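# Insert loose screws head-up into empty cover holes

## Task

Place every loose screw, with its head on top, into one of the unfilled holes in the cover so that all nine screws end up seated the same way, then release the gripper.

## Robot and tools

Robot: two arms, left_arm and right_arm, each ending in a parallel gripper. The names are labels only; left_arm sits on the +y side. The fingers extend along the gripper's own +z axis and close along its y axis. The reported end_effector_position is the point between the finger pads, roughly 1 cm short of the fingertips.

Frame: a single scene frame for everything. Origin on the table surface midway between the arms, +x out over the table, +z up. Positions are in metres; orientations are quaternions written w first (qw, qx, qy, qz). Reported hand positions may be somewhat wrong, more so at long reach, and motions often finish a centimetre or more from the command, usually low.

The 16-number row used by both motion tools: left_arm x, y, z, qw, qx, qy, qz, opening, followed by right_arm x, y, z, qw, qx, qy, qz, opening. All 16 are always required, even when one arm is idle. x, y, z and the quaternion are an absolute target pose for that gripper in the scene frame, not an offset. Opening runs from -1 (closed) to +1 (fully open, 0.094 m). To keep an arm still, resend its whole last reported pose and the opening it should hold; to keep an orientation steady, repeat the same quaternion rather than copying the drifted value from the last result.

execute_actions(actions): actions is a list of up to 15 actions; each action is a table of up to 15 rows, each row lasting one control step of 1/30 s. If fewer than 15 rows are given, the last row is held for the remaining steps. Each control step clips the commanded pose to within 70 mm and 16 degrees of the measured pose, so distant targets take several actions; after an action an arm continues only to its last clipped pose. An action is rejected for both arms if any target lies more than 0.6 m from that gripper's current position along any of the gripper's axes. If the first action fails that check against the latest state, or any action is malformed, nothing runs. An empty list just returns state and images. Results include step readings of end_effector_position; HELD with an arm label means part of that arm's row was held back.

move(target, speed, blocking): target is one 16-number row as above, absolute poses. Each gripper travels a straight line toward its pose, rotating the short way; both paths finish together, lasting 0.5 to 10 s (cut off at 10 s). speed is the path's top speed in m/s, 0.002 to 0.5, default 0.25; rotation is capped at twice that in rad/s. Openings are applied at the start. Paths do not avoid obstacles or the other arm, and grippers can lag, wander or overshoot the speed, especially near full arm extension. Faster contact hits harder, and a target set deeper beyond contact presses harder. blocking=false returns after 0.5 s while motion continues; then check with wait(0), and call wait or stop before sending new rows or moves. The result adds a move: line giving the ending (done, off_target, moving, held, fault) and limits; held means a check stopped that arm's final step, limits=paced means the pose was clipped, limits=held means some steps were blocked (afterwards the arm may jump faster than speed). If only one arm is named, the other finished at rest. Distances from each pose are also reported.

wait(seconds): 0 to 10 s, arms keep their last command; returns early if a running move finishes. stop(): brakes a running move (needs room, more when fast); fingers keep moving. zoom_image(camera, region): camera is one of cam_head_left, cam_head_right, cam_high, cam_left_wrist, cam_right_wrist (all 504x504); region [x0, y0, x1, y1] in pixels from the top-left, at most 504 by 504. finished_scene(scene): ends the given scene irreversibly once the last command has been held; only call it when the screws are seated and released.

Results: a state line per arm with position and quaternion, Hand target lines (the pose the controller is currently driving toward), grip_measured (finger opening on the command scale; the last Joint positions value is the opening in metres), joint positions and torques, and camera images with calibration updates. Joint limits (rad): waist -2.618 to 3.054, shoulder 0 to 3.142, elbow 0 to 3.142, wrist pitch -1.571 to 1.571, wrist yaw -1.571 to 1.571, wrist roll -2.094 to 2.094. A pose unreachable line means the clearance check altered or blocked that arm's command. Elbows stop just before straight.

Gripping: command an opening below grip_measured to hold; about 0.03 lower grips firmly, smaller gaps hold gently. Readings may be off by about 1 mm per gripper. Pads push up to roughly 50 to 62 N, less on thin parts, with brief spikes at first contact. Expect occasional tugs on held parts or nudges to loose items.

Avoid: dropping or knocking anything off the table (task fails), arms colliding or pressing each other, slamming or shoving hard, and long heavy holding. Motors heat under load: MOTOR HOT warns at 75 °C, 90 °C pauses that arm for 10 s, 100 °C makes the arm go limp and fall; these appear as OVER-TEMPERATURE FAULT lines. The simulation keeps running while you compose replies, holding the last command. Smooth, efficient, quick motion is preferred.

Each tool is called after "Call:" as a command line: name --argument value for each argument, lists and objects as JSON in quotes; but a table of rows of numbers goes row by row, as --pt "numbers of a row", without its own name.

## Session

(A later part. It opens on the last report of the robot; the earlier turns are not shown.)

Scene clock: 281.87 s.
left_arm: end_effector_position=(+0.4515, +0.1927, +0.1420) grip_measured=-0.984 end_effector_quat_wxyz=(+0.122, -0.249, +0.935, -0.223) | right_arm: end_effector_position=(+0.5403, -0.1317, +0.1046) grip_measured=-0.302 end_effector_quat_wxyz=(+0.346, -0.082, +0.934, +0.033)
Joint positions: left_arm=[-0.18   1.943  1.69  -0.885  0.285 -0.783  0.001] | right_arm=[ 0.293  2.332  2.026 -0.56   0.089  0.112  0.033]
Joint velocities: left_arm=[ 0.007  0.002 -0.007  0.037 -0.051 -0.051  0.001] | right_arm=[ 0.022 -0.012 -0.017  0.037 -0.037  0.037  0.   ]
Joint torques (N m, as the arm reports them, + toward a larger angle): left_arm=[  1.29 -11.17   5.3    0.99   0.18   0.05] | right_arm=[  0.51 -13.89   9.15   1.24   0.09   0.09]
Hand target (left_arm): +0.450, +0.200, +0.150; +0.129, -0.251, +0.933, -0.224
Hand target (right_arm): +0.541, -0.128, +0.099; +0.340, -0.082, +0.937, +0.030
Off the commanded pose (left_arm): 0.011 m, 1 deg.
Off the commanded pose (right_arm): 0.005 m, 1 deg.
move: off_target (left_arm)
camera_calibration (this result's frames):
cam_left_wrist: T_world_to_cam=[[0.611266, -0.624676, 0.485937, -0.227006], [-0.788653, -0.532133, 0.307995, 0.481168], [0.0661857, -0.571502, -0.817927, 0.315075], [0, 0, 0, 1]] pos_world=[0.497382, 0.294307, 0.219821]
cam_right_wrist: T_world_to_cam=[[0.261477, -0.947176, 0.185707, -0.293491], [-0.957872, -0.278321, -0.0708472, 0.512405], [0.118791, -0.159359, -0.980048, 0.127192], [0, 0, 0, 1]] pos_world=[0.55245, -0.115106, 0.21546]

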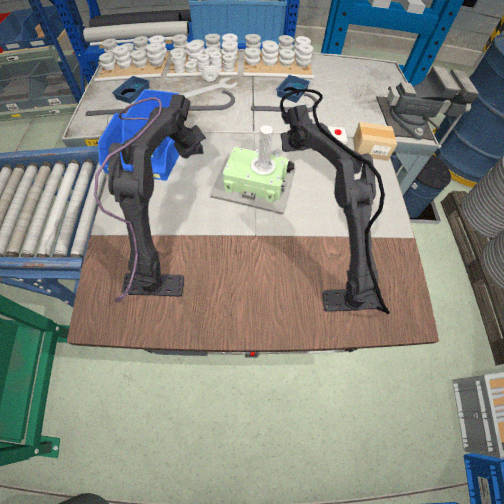

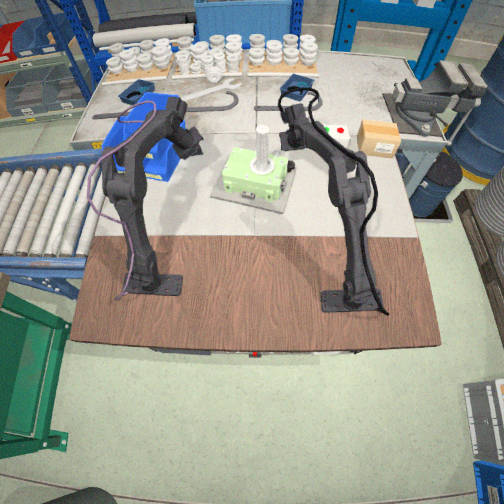

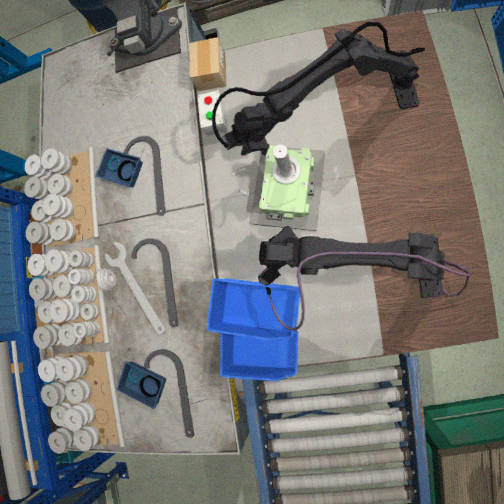

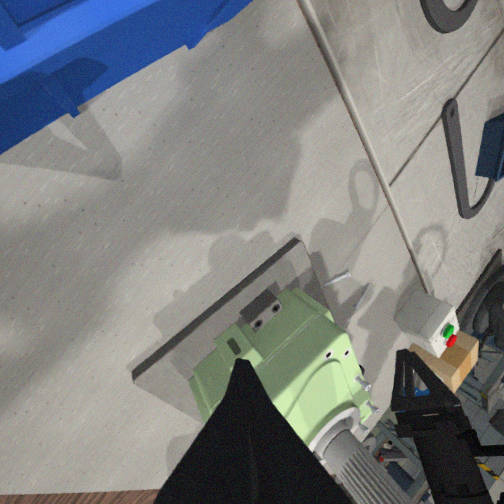

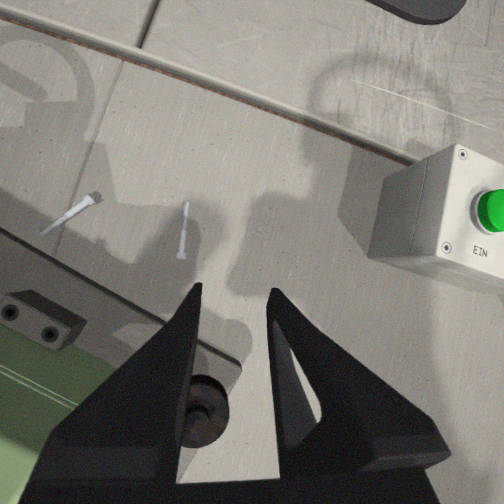

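Call:
move --target '[0.45,0.2,0.15,0.129,-0.251,0.933,-0.224,-1,0.578,-0.088,0.04,0.334,-0.203,0.918,0.074,-0.3]' --speed 0.1

Call:
move --target '[0.45,0.2,0.15,0.129,-0.251,0.933,-0.224,-1,0.578,-0.088,0.004,0.334,-0.203,0.918,0.074,-0.3]' --speed 0.04

Call:
move --target '[0.45,0.2,0.15,0.129,-0.251,0.933,-0.224,-1,0.578,-0.088,0.004,0.334,-0.203,0.918,0.074,-1]'

Call:
move --target '[0.45,0.2,0.15,0.129,-0.251,0.933,-0.224,-1,0.55,-0.12,0.1,0.334,-0.203,0.918,0.074,-1]' --speed 0.1

Scene clock: 283.97 s.
left_arm: end_effector_position=(+0.4515, +0.1927, +0.1420) grip_measured=-0.984 end_effector_quat_wxyz=(+0.122, -0.249, +0.935, -0.223) | right_arm: end_effector_position=(+0.5786, -0.0900, +0.0435) grip_measured=-0.302 end_effector_quat_wxyz=(+0.340, -0.199, +0.916, +0.071)
Joint positions: left_arm=[-0.18   1.943  1.69  -0.885  0.285 -0.783  0.001] | right_arm=[ 0.293  2.636  2.34  -0.568 -0.065 -0.082  0.033]
Joint velocities: left_arm=[-0.007 -0.007 -0.032 -0.066  0.007 -0.022  0.   ] | right_arm=[-0.012 -0.007  0.007  0.051  0.051  0.037  0.   ]
Joint torques (N m, as the arm reports them, + toward a larger angle): left_arm=[  1.28 -11.16   5.3    0.99   0.17   0.05] | right_arm=[  0.08 -16.6    9.15   1.26  -0.09  -0.06]
Hand target (left_arm): +0.450, +0.200, +0.150; +0.129, -0.251, +0.933, -0.224
Hand target (right_arm): +0.578, -0.088, +0.040; +0.334, -0.203, +0.917, +0.074
Off the commanded pose (left_arm): 0.011 m, 1 deg.
Off the commanded pose (right_arm): 0.004 m, 1 deg.
move: off_target (left_arm)
camera_calibration (this result's frames):
cam_left_wrist: T_world_to_cam=[[0.611266, -0.624676, 0.485937, -0.227006], [-0.788653, -0.532133, 0.307995, 0.481168], [0.0661857, -0.571502, -0.817927, 0.315075], [0, 0, 0, 1]] pos_world=[0.497382, 0.294307, 0.219821]
cam_right_wrist: T_world_to_cam=[[0.485532, -0.852305, 0.194513, -0.374132], [-0.859996, -0.505631, -0.0688699, 0.479213], [0.15705, -0.133842, -0.978479, 0.0494833], [0, 0, 0, 1]] pos_world=[0.586004, -0.0699467, 0.154195]

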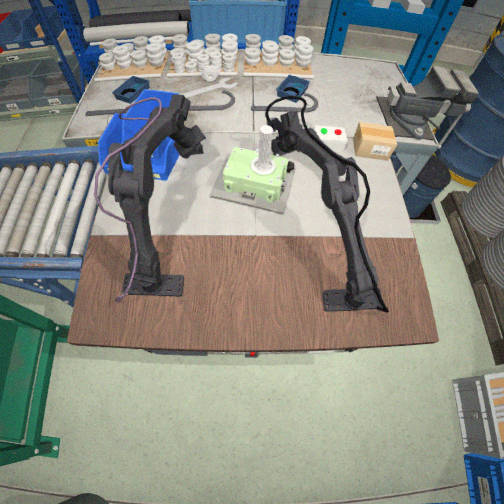

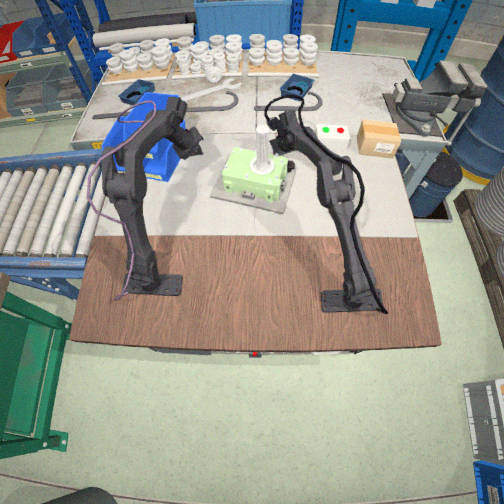

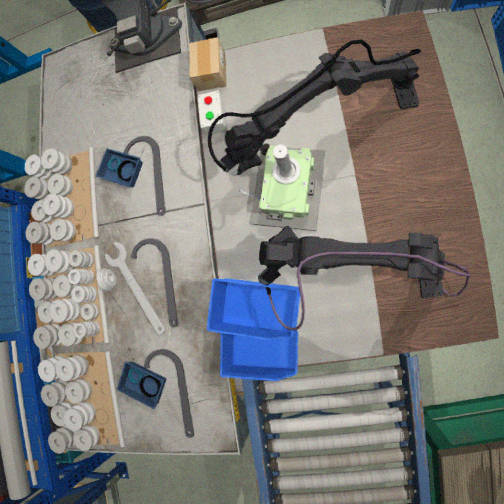

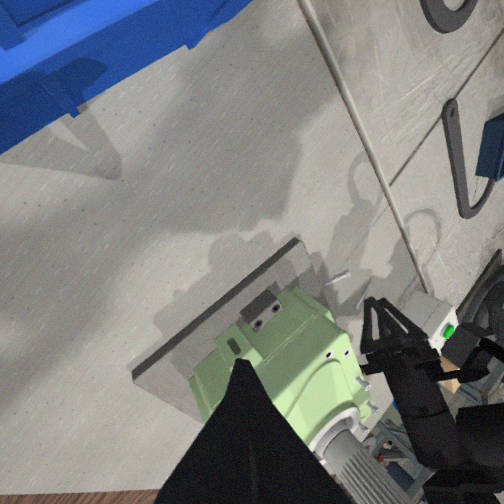

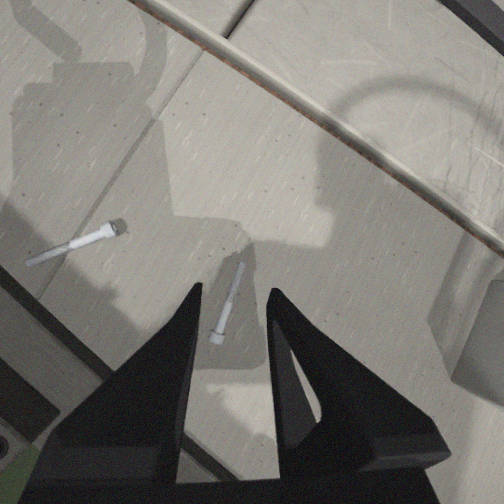

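Scene clock: 285.27 s.
left_arm: end_effector_position=(+0.4515, +0.1927, +0.1420) grip_measured=-0.984 end_effector_quat_wxyz=(+0.122, -0.249, +0.935, -0.223) | right_arm: end_effector_position=(+0.5832, -0.0880, +0.0259) grip_measured=-0.302 end_effector_quat_wxyz=(+0.352, -0.199, +0.912, +0.074)
Joint positions: left_arm=[-0.18   1.943  1.69  -0.885  0.285 -0.783  0.001] | right_arm=[ 0.293  2.65   2.279 -0.466 -0.068 -0.082  0.033]
Joint velocities: left_arm=[ 0.002 -0.002  0.027 -0.051 -0.022 -0.051  0.   ] | right_arm=[ 0.002  0.007 -0.012  0.022 -0.051 -0.037  0.001]
Joint torques (N m, as the arm reports them, + toward a larger angle): left_arm=[  1.29 -11.18   5.29   0.99   0.17   0.05] | right_arm=[  0.09 -15.62   6.31   1.43  -0.06  -0.08]
Hand target (left_arm): +0.450, +0.200, +0.150; +0.129, -0.251, +0.933, -0.224
Hand target (right_arm): +0.577, -0.088, +0.005; +0.334, -0.203, +0.918, +0.074
Off the commanded pose (left_arm): 0.011 m, 1 deg.
Off the commanded pose (right_arm): 0.023 m, 2 deg.
move: off_target (left_arm, right_arm)
camera_calibration (this result's frames):
cam_left_wrist: T_world_to_cam=[[0.611266, -0.624676, 0.485937, -0.227006], [-0.788653, -0.532133, 0.307995, 0.481168], [0.0661857, -0.571502, -0.817927, 0.315075], [0, 0, 0, 1]] pos_world=[0.497382, 0.294307, 0.219821]
cam_right_wrist: T_world_to_cam=[[0.482189, -0.853478, 0.197658, -0.369441], [-0.857078, -0.506295, -0.095309, 0.481844], [0.181418, -0.123452, -0.975627, 0.0184802], [0, 0, 0, 1]] pos_world=[0.587765, -0.0690733, 0.136977]

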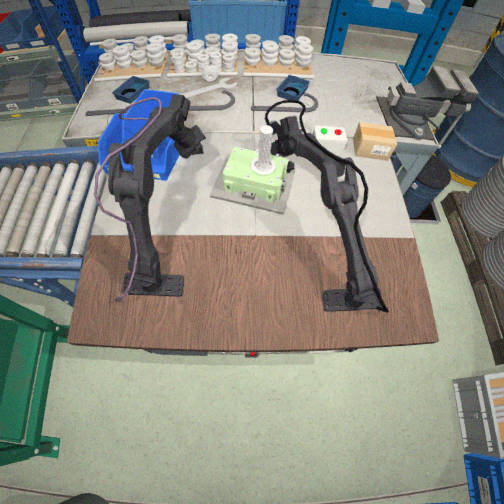

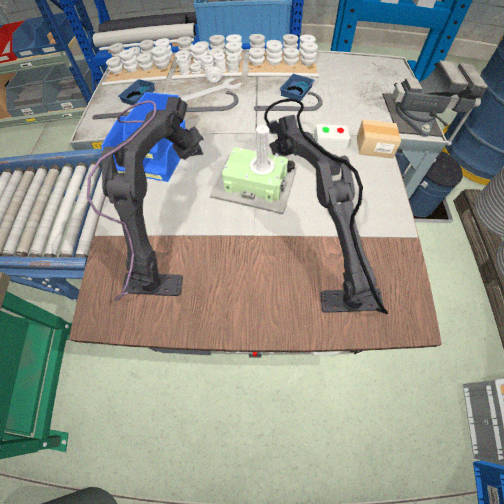

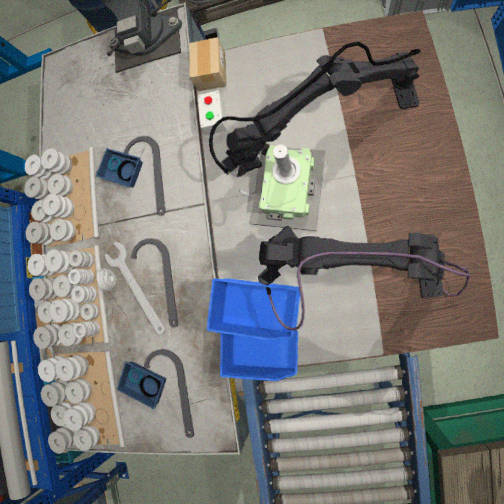

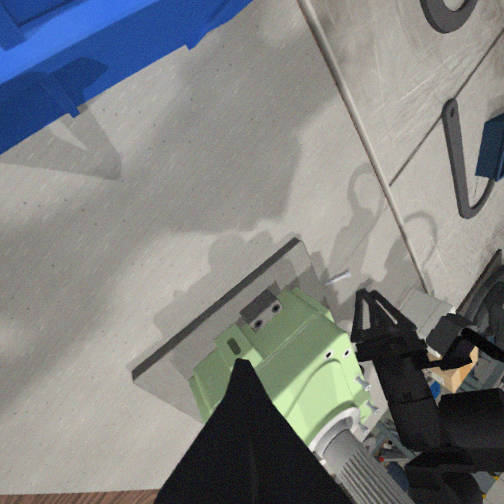

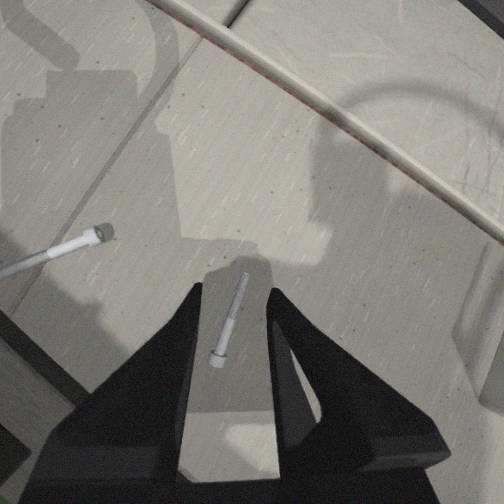

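Scene clock: 285.97 s.
left_arm: end_effector_position=(+0.4515, +0.1927, +0.1420) grip_measured=-0.984 end_effector_quat_wxyz=(+0.122, -0.249, +0.935, -0.223) | right_arm: end_effector_position=(+0.5834, -0.0879, +0.0261) grip_measured=-0.952 end_effector_quat_wxyz=(+0.352, -0.199, +0.911, +0.074)
Joint positions: left_arm=[-0.18   1.943  1.69  -0.885  0.285 -0.783  0.001] | right_arm=[ 0.293  2.65   2.279 -0.465 -0.068 -0.082  0.002]
Joint velocities: left_arm=[-0.012 -0.022 -0.017  0.022  0.007  0.022  0.   ] | right_arm=[-0.007  0.007 -0.007 -0.007 -0.037  0.007  0.001]
Joint torques (N m, as the arm reports them, + toward a larger angle): left_arm=[  1.29 -11.17   5.31   0.99   0.17   0.05] | right_arm=[  0.12 -15.66   6.41   1.42  -0.08  -0.06]
Hand target (left_arm): +0.450, +0.200, +0.150; +0.129, -0.251, +0.933, -0.224
Hand target (right_arm): +0.578, -0.088, +0.004; +0.334, -0.203, +0.918, +0.074
Off the commanded pose (left_arm): 0.011 m, 1 deg.
Off the commanded pose (right_arm): 0.023 m, 2 deg.
move: off_target (left_arm, right_arm)
camera_calibration (this result's frames):
cam_left_wrist: T_world_to_cam=[[0.611266, -0.624676, 0.485937, -0.227006], [-0.788653, -0.532133, 0.307995, 0.481168], [0.0661857, -0.571502, -0.817927, 0.315075], [0, 0, 0, 1]] pos_world=[0.497382, 0.294307, 0.219821]
cam_right_wrist: T_world_to_cam=[[0.481974, -0.85355, 0.197874, -0.369405], [-0.856973, -0.50626, -0.0964224, 0.482039], [0.182477, -0.1231, -0.975474, 0.0180464], [0, 0, 0, 1]] pos_world=[0.587845, -0.0690468, 0.137179]

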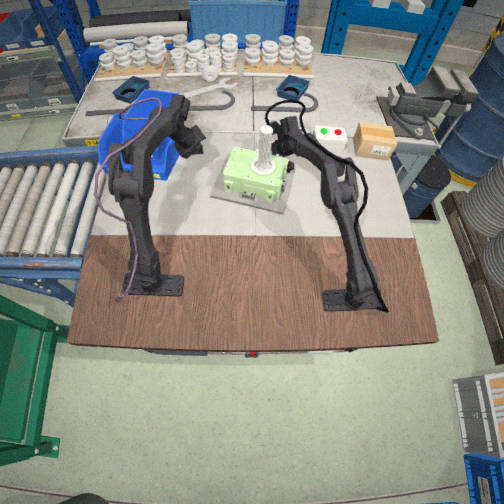

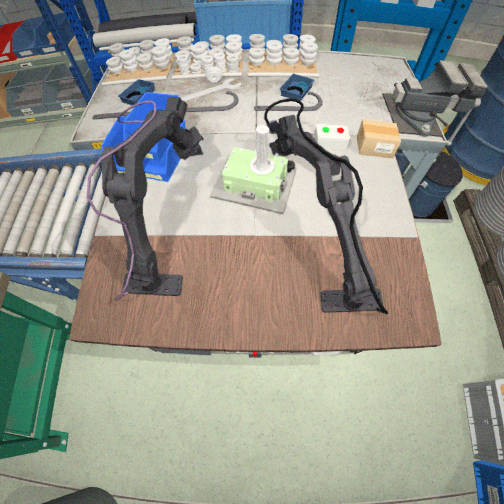

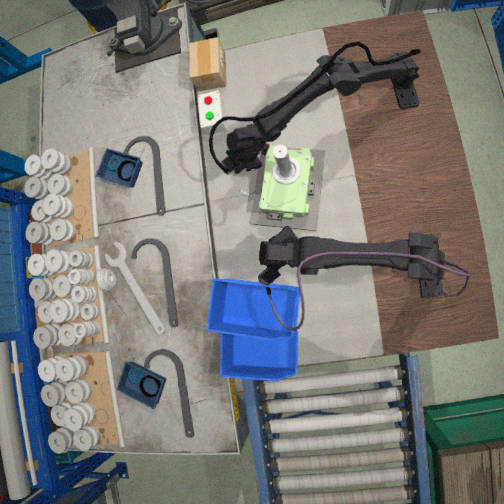

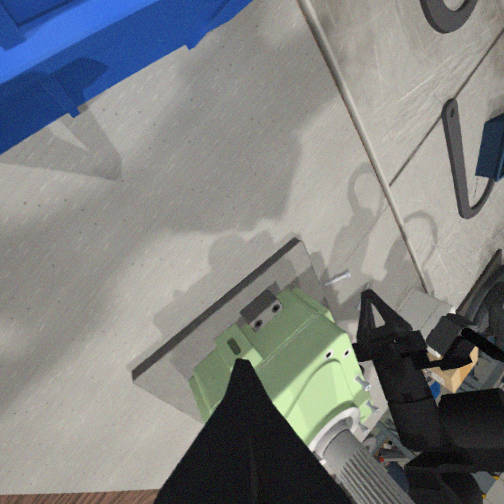

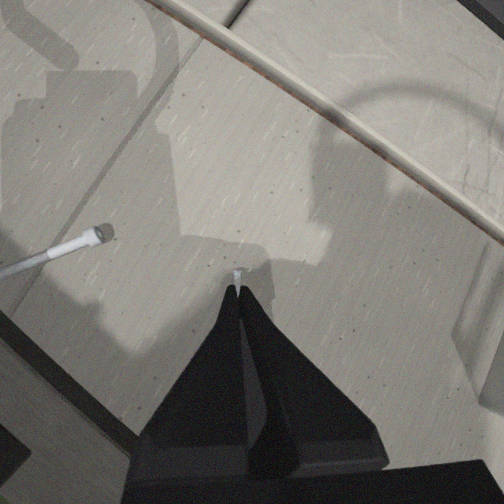

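Scene clock: 287.47 s.
left_arm: end_effector_position=(+0.4515, +0.1927, +0.1420) grip_measured=-0.984 end_effector_quat_wxyz=(+0.122, -0.249, +0.935, -0.223) | right_arm: end_effector_position=(+0.5537, -0.1156, +0.0935) grip_measured=-0.952 end_effector_quat_wxyz=(+0.336, -0.202, +0.917, +0.072)
Joint positions: left_arm=[-0.18   1.943  1.69  -0.885  0.285 -0.783  0.001] | right_arm=[ 0.26   2.435  2.169 -0.608 -0.091 -0.114  0.002]
Joint velocities: left_arm=[-0.007 -0.002 -0.007 -0.051 -0.037 -0.066 -0.   ] | right_arm=[-0.007 -0.002 -0.007 -0.007 -0.051 -0.037  0.   ]
Joint torques (N m, as the arm reports them, + toward a larger angle): left_arm=[  1.3  -11.17   5.3    0.99   0.16   0.06] | right_arm=[ -0.38 -18.34   6.26   1.25  -0.13  -0.07]
Hand target (left_arm): +0.450, +0.200, +0.150; +0.129, -0.251, +0.933, -0.224
Hand target (right_arm): +0.550, -0.120, +0.100; +0.334, -0.203, +0.918, +0.074
Off the commanded pose (left_arm): 0.011 m, 1 deg.
Off the commanded pose (right_arm): 0.009 m, 0 deg.
move: off_target (left_arm)
camera_calibration (this result's frames):
cam_left_wrist: T_world_to_cam=[[0.611266, -0.624676, 0.485937, -0.227006], [-0.788653, -0.532133, 0.307995, 0.481168], [0.0661857, -0.571502, -0.817927, 0.315075], [0, 0, 0, 1]] pos_world=[0.497382, 0.294307, 0.219821]
cam_right_wrist: T_world_to_cam=[[0.492872, -0.848292, 0.193593, -0.3971], [-0.856801, -0.511927, -0.0618353, 0.445163], [0.15156, -0.135394, -0.979131, 0.101795], [0, 0, 0, 1]] pos_world=[0.561707, -0.095183, 0.204074]

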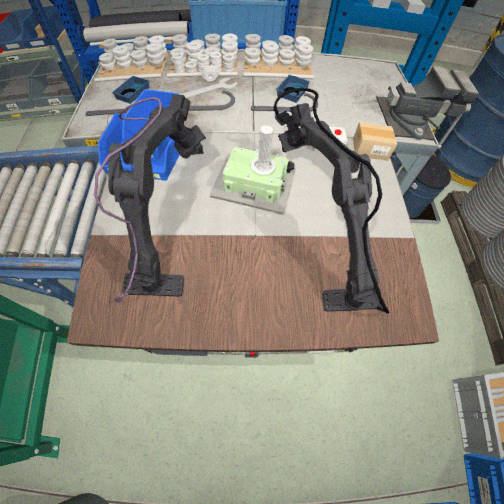

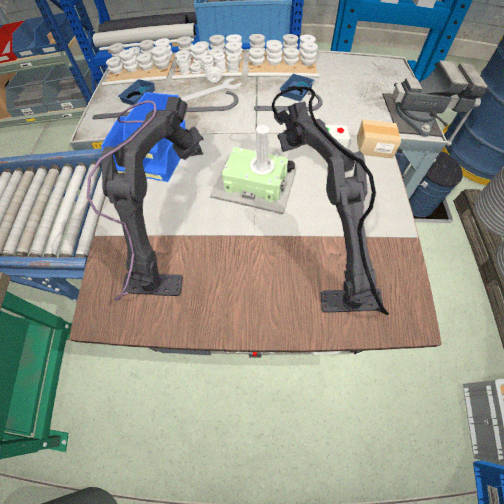

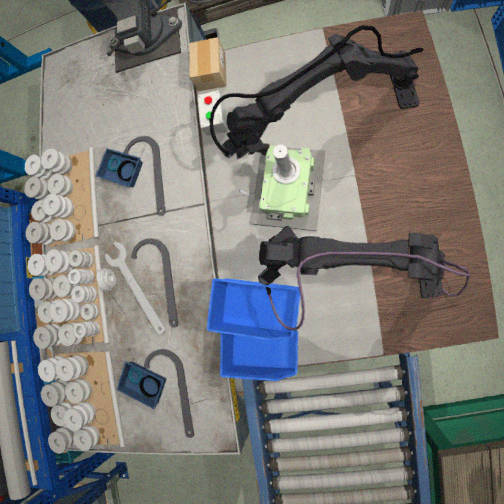

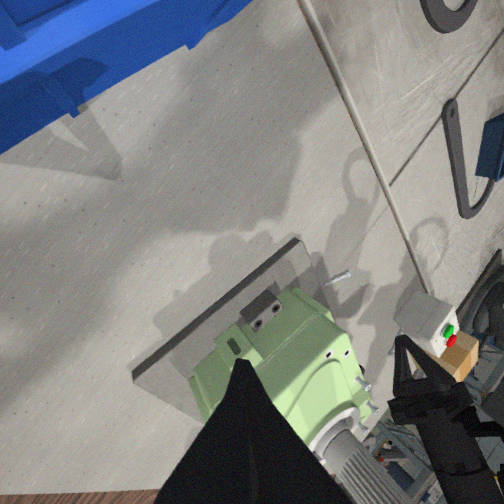

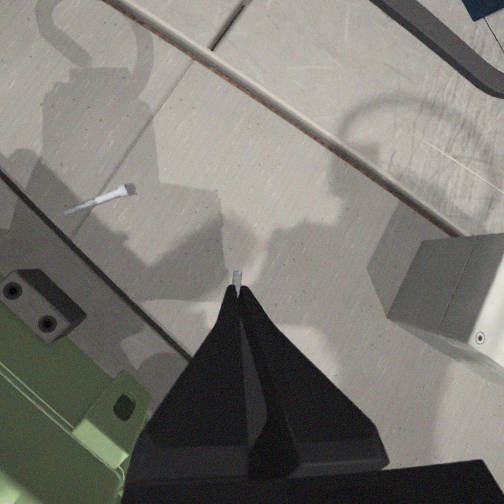

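Call:
move --target '[0.45,0.2,0.15,0.129,-0.251,0.933,-0.224,-1,0.3,-0.22,0.12,0.3,-0.45,0.82,0.16,-1]' --speed 0.15

Call:
move --target '[0.3,0.2,0.15,0,0.707,0.707,0,-0.4,0.22,0.02,0.03,0.242,-0.665,0.665,0.242,-1]' --speed 0.15

Call:
move --target '[0.3,0.2,0.15,0,0.707,0.707,0,-0.4,0.22,0.02,0.012,0.242,-0.665,0.665,0.242,-1]' --speed 0.03

Call:
move --target '[0.3,0.2,0.15,0,0.707,0.707,0,-0.4,0.22,0.02,0.012,0.242,-0.665,0.665,0.242,-0.6]'

Call:
move --target '[0.22,0.03,0.12,0,0.707,0.707,0,-0.4,0.25,-0.2,0.12,0.242,-0.665,0.665,0.242,-0.6]' --speed 0.15

Scene clock: 290.13 s.
left_arm: end_effector_position=(+0.4515, +0.1927, +0.1420) grip_measured=-0.984 end_effector_quat_wxyz=(+0.122, -0.249, +0.935, -0.223) | right_arm: end_effector_position=(+0.3059, -0.2182, +0.1159) grip_measured=-0.951 end_effector_quat_wxyz=(+0.300, -0.451, +0.826, +0.154)
Joint positions: left_arm=[-0.18   1.943  1.69  -0.885  0.285 -0.783  0.001] | right_arm=[-0.033  1.558  1.056 -0.638 -0.554 -0.88   0.002]
Joint velocities: left_arm=[ 0.012 -0.017 -0.007 -0.066  0.066 -0.007  0.001] | right_arm=[-0.022  0.007 -0.002 -0.037  0.051 -0.037  0.001]
Joint torques (N m, as the arm reports them, + toward a larger angle): left_arm=[  1.3  -11.17   5.3    0.99   0.17   0.05] | right_arm=[-0.46 -9.33  5.89  0.8  -0.47 -0.08]
Hand target (left_arm): +0.450, +0.200, +0.150; +0.129, -0.251, +0.933, -0.224
Hand target (right_arm): +0.299, -0.218, +0.120; +0.303, -0.451, +0.824, +0.160
Off the commanded pose (left_arm): 0.011 m, 1 deg.
Off the commanded pose (right_arm): 0.007 m, 1 deg.
move: off_target (left_arm)
camera_calibration (this result's frames):
cam_left_wrist: T_world_to_cam=[[0.611266, -0.624676, 0.485937, -0.227006], [-0.788653, -0.532133, 0.307995, 0.481168], [0.0661857, -0.571502, -0.817927, 0.315075], [0, 0, 0, 1]] pos_world=[0.497382, 0.294307, 0.219821]
cam_right_wrist: T_world_to_cam=[[0.867426, -0.453222, 0.205333, -0.396099], [-0.45391, -0.889831, -0.0465463, -0.0258587], [0.203808, -0.0528274, -0.977585, 0.149289], [0, 0, 0, 1]] pos_world=[0.301423, -0.194644, 0.226071]

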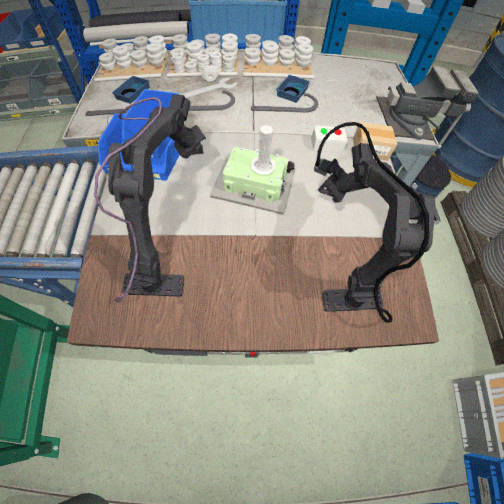

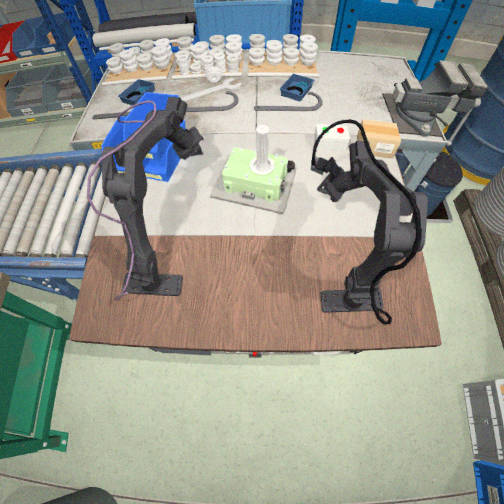

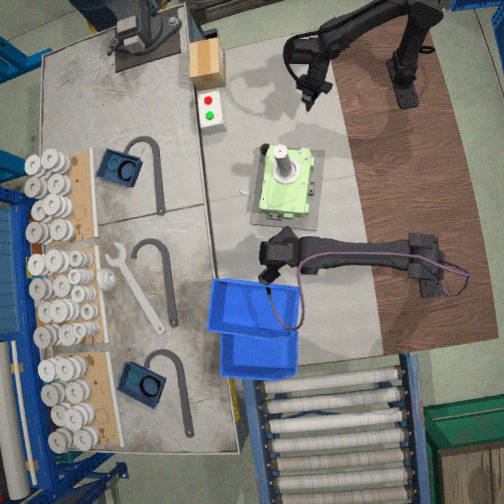

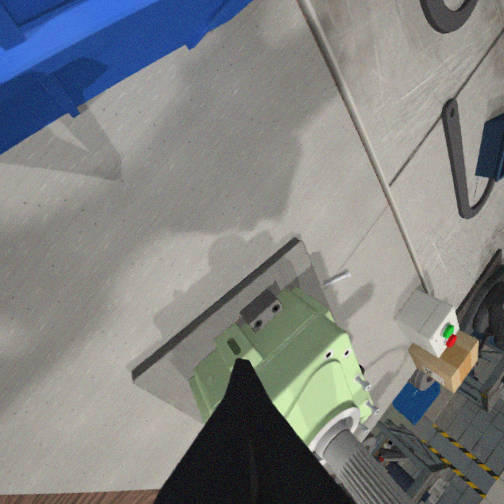

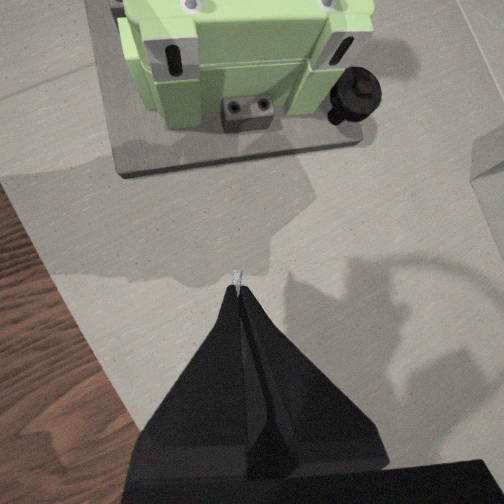

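Scene clock: 297.63 s.
left_arm: end_effector_position=(+0.3074, +0.2002, +0.1455) grip_measured=-0.402 end_effector_quat_wxyz=(+0.002, +0.699, +0.715, -0.003) | right_arm: end_effector_position=(+0.2190, +0.0137, +0.0301) grip_measured=-0.951 end_effector_quat_wxyz=(-0.239, +0.663, -0.668, -0.240)
Joint positions: left_arm=[-0.39   1.809  1.644 -1.404  0.008  1.14   0.028] | right_arm=[ 0.641  1.873  1.041 -0.265 -0.522 -0.766  0.002]
Joint velocities: left_arm=[ 0.002 -0.017  0.037 -0.007 -0.022  0.066  0.   ] | right_arm=[-0.002  0.007  0.002  0.022 -0.051 -0.037 -0.001]
Joint torques (N m, as the arm reports them, + toward a larger angle): left_arm=[-0.92 -9.57  4.02  0.14 -0.05  0.08] | right_arm=[ 0.52 -8.27  7.87  1.09 -0.33  0.05]
Hand target (left_arm): +0.300, +0.201, +0.149; +0.000, +0.708, +0.706, -0.000
Hand target (right_arm): +0.221, +0.020, +0.030; -0.240, +0.664, -0.665, -0.244
Off the commanded pose (left_arm): 0.009 m, 1 deg.
Off the commanded pose (right_arm): 0.006 m, 1 deg.
move: done
camera_calibration (this result's frames):
cam_left_wrist: T_world_to_cam=[[-0.962796, -0.270226, -0.00133432, 0.347881], [-0.254529, 0.905186, 0.340372, -0.0862863], [-0.0907697, 0.328048, -0.94029, 0.217697], [0, 0, 0, 1]] pos_world=[0.332736, 0.100697, 0.234532]
cam_right_wrist: T_world_to_cam=[[0.978702, 0.0875657, 0.185672, -0.229131], [0.0986493, -0.993799, -0.0513034, 0.0176499], [0.180028, 0.0685272, -0.981272, 0.0990066], [0, 0, 0, 1]] pos_world=[0.204686, 0.0308198, 0.140601]

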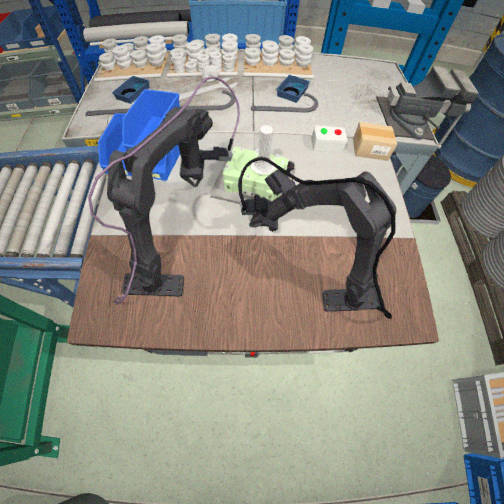

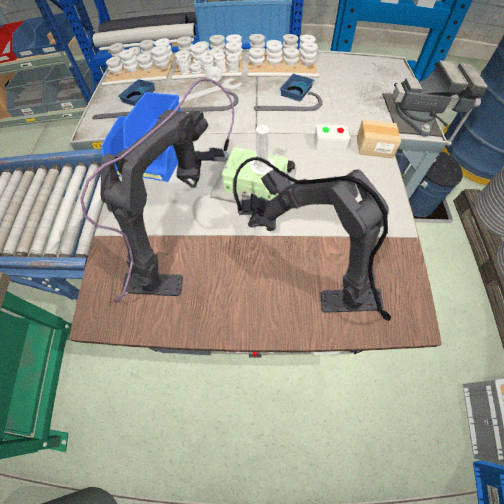

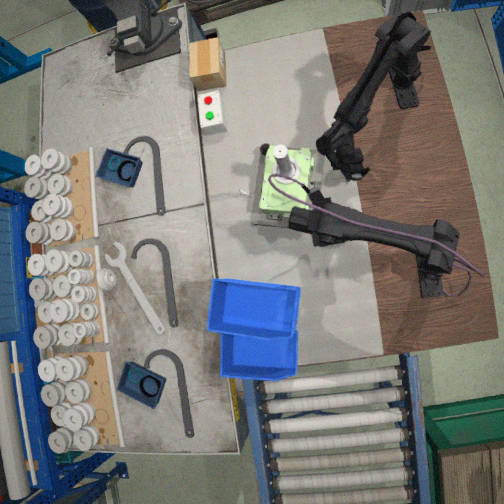

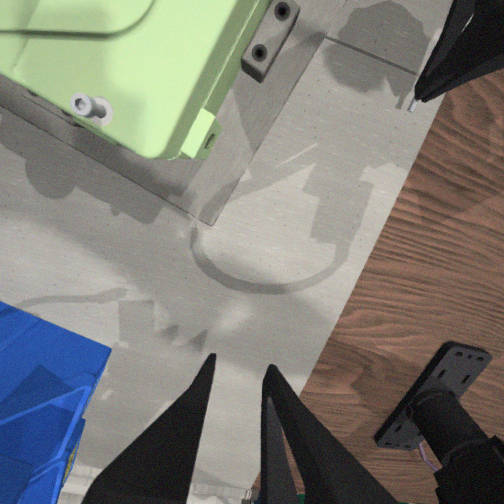

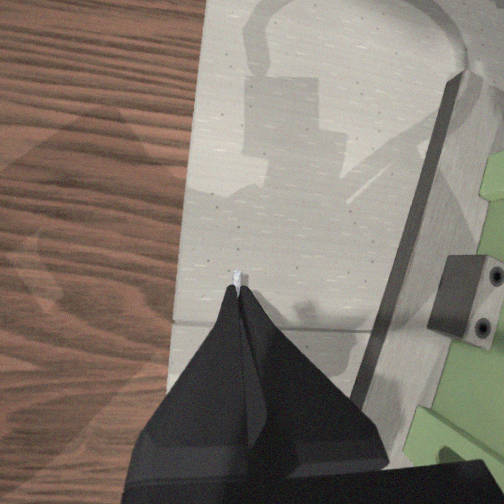

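Scene clock: 298.57 s.
left_arm: end_effector_position=(+0.3076, +0.2006, +0.1455) grip_measured=-0.402 end_effector_quat_wxyz=(+0.001, +0.699, +0.715, -0.003) | right_arm: end_effector_position=(+0.2281, +0.0202, +0.0228) grip_measured=-0.951 end_effector_quat_wxyz=(-0.256, +0.664, -0.662, -0.236)
Joint positions: left_arm=[-0.39   1.809  1.644 -1.404  0.006  1.14   0.028] | right_arm=[ 0.641  1.91   1.041 -0.191 -0.519 -0.766  0.002]
Joint velocities: left_arm=[ 0.007  0.012  0.017  0.022  0.022 -0.022  0.   ] | right_arm=[-0.017 -0.027 -0.012  0.007  0.066  0.007  0.001]
Joint torques (N m, as the arm reports them, + toward a larger angle): left_arm=[-1.17 -9.46  4.24  0.11 -0.07  0.06] | right_arm=[ 0.64 -8.74  4.81  1.11 -0.31  0.05]
Hand target (left_arm): +0.300, +0.200, +0.150; -0.000, +0.707, +0.707, -0.000
Hand target (right_arm): +0.220, +0.020, +0.012; -0.242, +0.665, -0.665, -0.242
Off the commanded pose (left_arm): 0.009 m, 1 deg.
Off the commanded pose (right_arm): 0.013 m, 2 deg.
move: off_target (right_arm)
camera_calibration (this result's frames):
cam_left_wrist: T_world_to_cam=[[-0.962897, -0.269857, -0.00253885, 0.348227], [-0.254445, 0.904686, 0.341762, -0.0866614], [-0.08993, 0.329727, -0.939783, 0.216936], [0, 0, 0, 1]] pos_world=[0.332765, 0.100843, 0.234374]
cam_right_wrist: T_world_to_cam=[[0.972803, 0.0819862, 0.21664, -0.236533], [0.0988282, -0.992774, -0.0680699, 0.0231954], [0.209494, 0.0876288, -0.973876, 0.0824773], [0, 0, 0, 1]] pos_world=[0.210529, 0.0351929, 0.133144]

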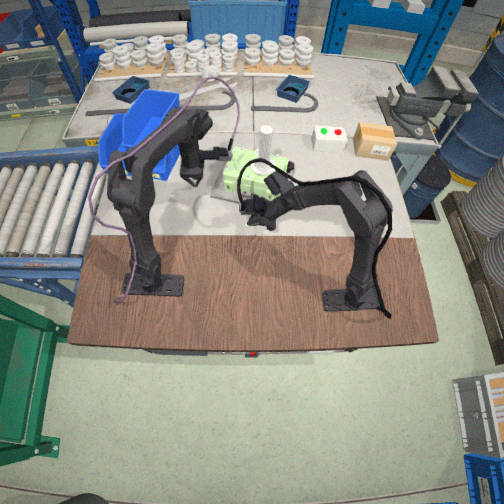

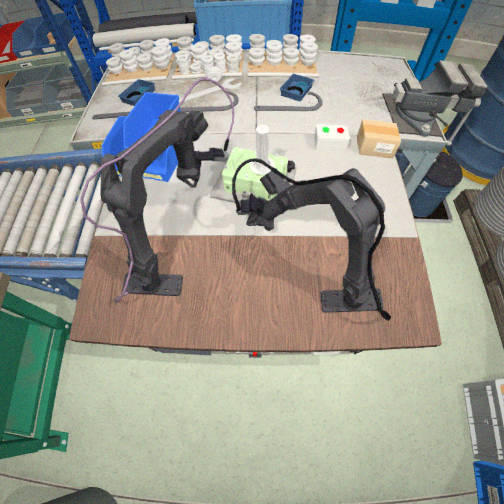

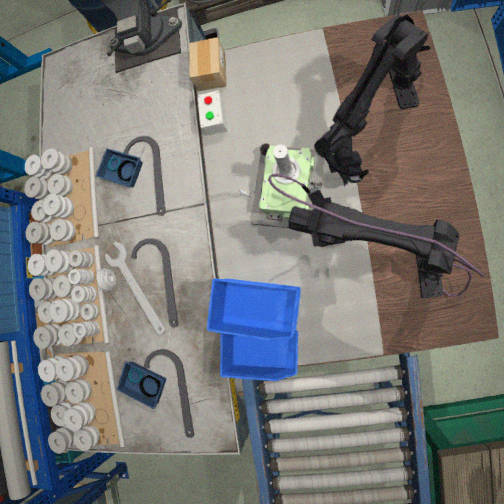

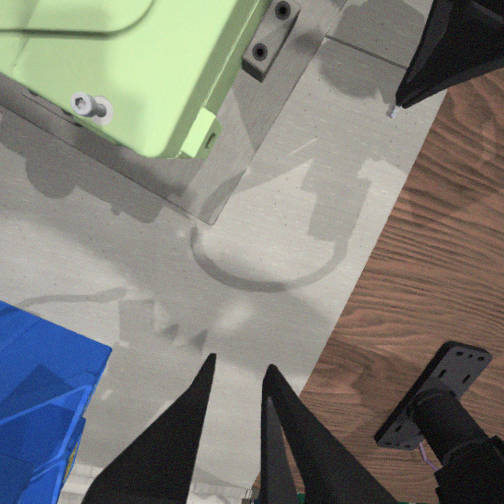

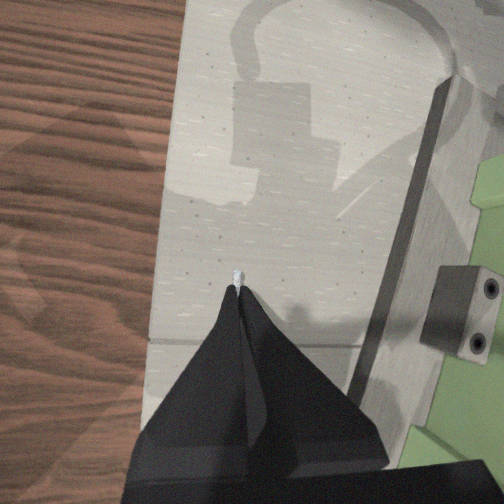

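Scene clock: 299.27 s.
left_arm: end_effector_position=(+0.3076, +0.2006, +0.1455) grip_measured=-0.402 end_effector_quat_wxyz=(+0.001, +0.699, +0.715, -0.003) | right_arm: end_effector_position=(+0.2289, +0.0205, +0.0231) grip_measured=-0.602 end_effector_quat_wxyz=(-0.257, +0.664, -0.662, -0.235)
Joint positions: left_arm=[-0.39   1.809  1.644 -1.404  0.006  1.14   0.028] | right_arm=[ 0.641  1.91   1.041 -0.188 -0.517 -0.766  0.019]
Joint velocities: left_arm=[ 0.022 -0.007 -0.017 -0.022  0.066 -0.037 -0.   ] | right_arm=[ 0.002  0.012  0.007 -0.022  0.022 -0.037 -0.001]
Joint torques (N m, as the arm reports them, + toward a larger angle): left_arm=[-1.15 -9.48  4.21  0.1  -0.08  0.05] | right_arm=[ 0.66 -8.73  4.82  1.13 -0.32  0.07]
Hand target (left_arm): +0.300, +0.200, +0.150; -0.000, +0.707, +0.707, -0.000
Hand target (right_arm): +0.220, +0.020, +0.012; -0.242, +0.664, -0.665, -0.242
Off the commanded pose (left_arm): 0.009 m, 1 deg.
Off the commanded pose (right_arm): 0.014 m, 2 deg.
move: off_target (right_arm)
camera_calibration (this result's frames):
cam_left_wrist: T_world_to_cam=[[-0.962897, -0.269857, -0.00253885, 0.348227], [-0.254445, 0.904686, 0.341762, -0.0866614], [-0.08993, 0.329727, -0.939783, 0.216936], [0, 0, 0, 1]] pos_world=[0.332765, 0.100843, 0.234374]
cam_right_wrist: T_world_to_cam=[[0.971999, 0.0808451, 0.220639, -0.237314], [0.0981753, -0.992793, -0.068727, 0.0235785], [0.213493, 0.0884639, -0.972931, 0.0815895], [0, 0, 0, 1]] pos_world=[0.210935, 0.0353765, 0.133362]

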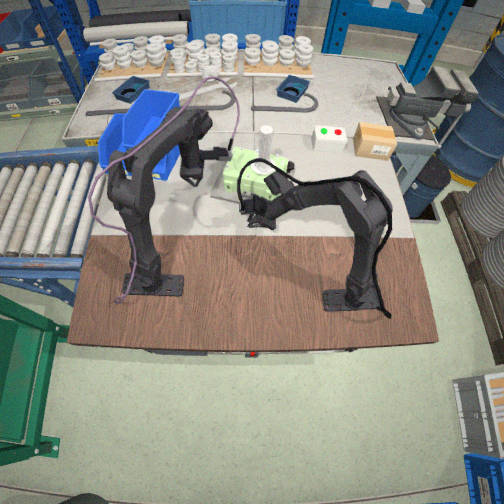

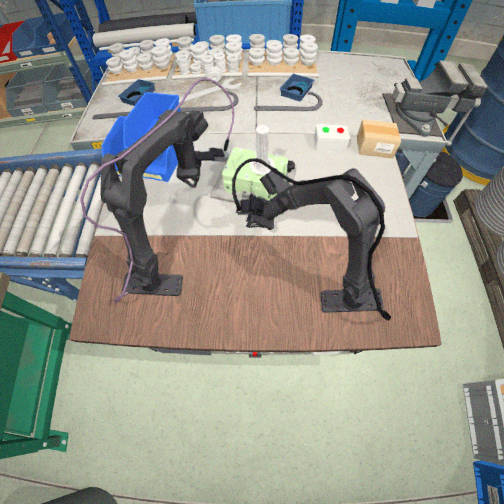

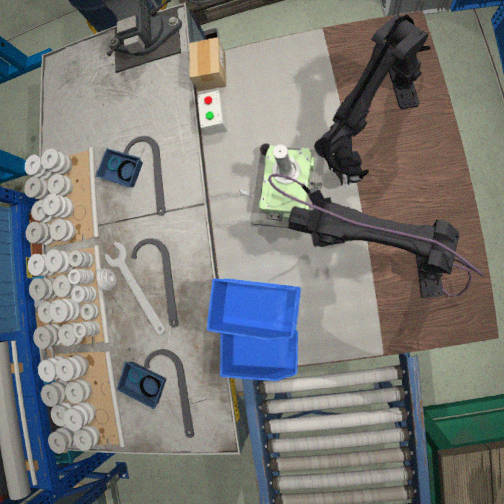

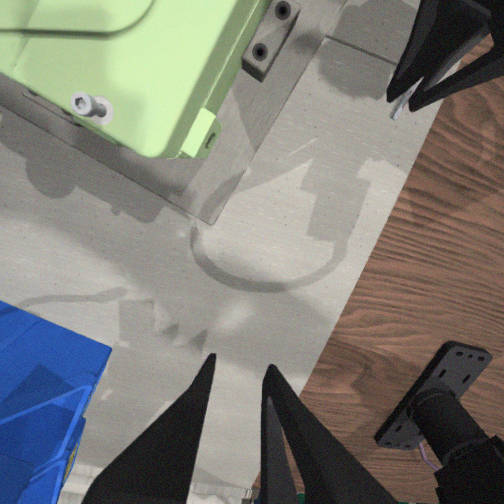

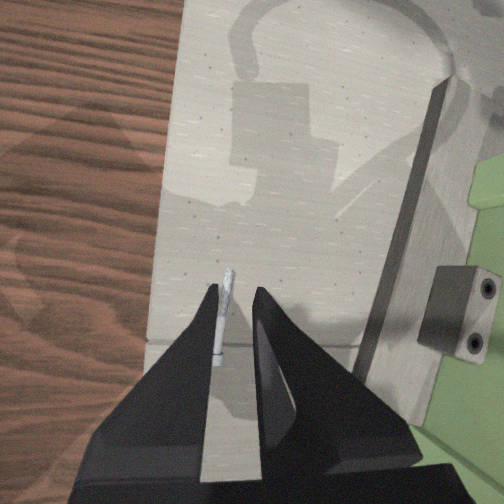

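Scene clock: 301.57 s.
left_arm: end_effector_position=(+0.2162, +0.0381, +0.1157) grip_measured=-0.402 end_effector_quat_wxyz=(-0.012, +0.709, +0.705, -0.001) | right_arm: end_effector_position=(+0.2473, -0.2018, +0.1133) grip_measured=-0.602 end_effector_quat_wxyz=(-0.237, +0.664, -0.669, -0.234)
Joint positions: left_arm=[-0.923  1.955  1.717 -1.357  0.005  0.636  0.028] | right_arm=[-0.04   1.679  1.202 -1.096 -0.679 -1.576  0.019]
Joint velocities: left_arm=[-0.007 -0.017 -0.007 -0.022 -0.022  0.007 -0.   ] | right_arm=[ 0.007 -0.007 -0.012  0.007 -0.022 -0.037 -0.001]
Joint torques (N m, as the arm reports them, + toward a larger angle): left_arm=[-0.52 -8.33  7.31  0.25 -0.07 -0.12] | right_arm=[-0.17 -7.47  7.92  0.14 -0.55 -0.07]
Hand target (left_arm): +0.220, +0.031, +0.120; +0.002, +0.707, +0.707, -0.001
Hand target (right_arm): +0.250, -0.200, +0.120; -0.245, +0.663, -0.666, -0.239
Off the commanded pose (left_arm): 0.010 m, 1 deg.
Off the commanded pose (right_arm): 0.007 m, 1 deg.
move: done
camera_calibration (this result's frames):
cam_left_wrist: T_world_to_cam=[[-0.970093, -0.242619, 0.00748116, 0.21569], [-0.223242, 0.903866, 0.364952, 0.0377815], [-0.0953063, 0.352367, -0.930996, 0.233596], [0, 0, 0, 1]] pos_world=[0.239936, -0.0641303, 0.202075]
cam_right_wrist: T_world_to_cam=[[0.977875, 0.0877576, 0.189891, -0.253634], [0.0969716, -0.994492, -0.0397692, -0.196059], [0.185355, 0.0573034, -0.980999, 0.186669], [0, 0, 0, 1]] pos_world=[0.232434, -0.183417, 0.223488]

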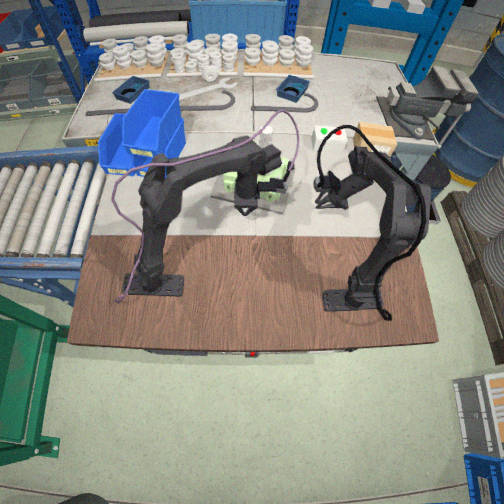

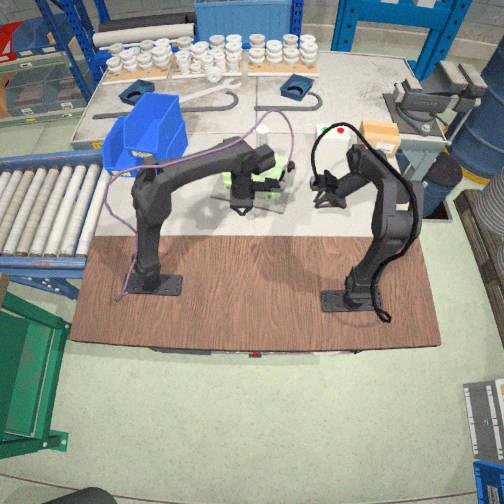

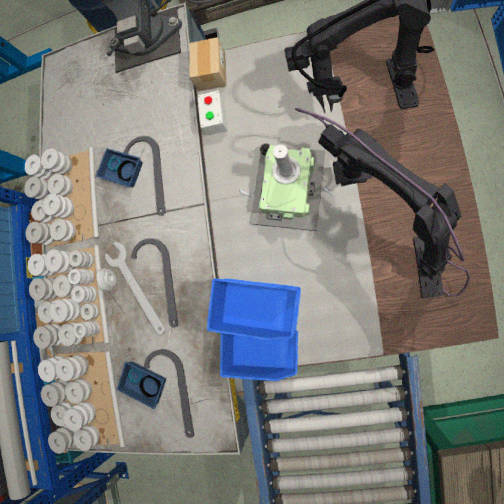

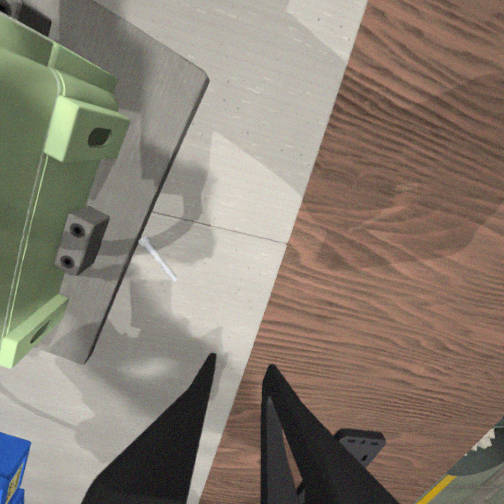

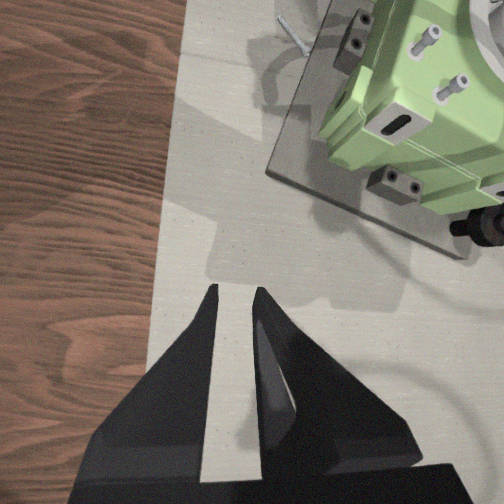

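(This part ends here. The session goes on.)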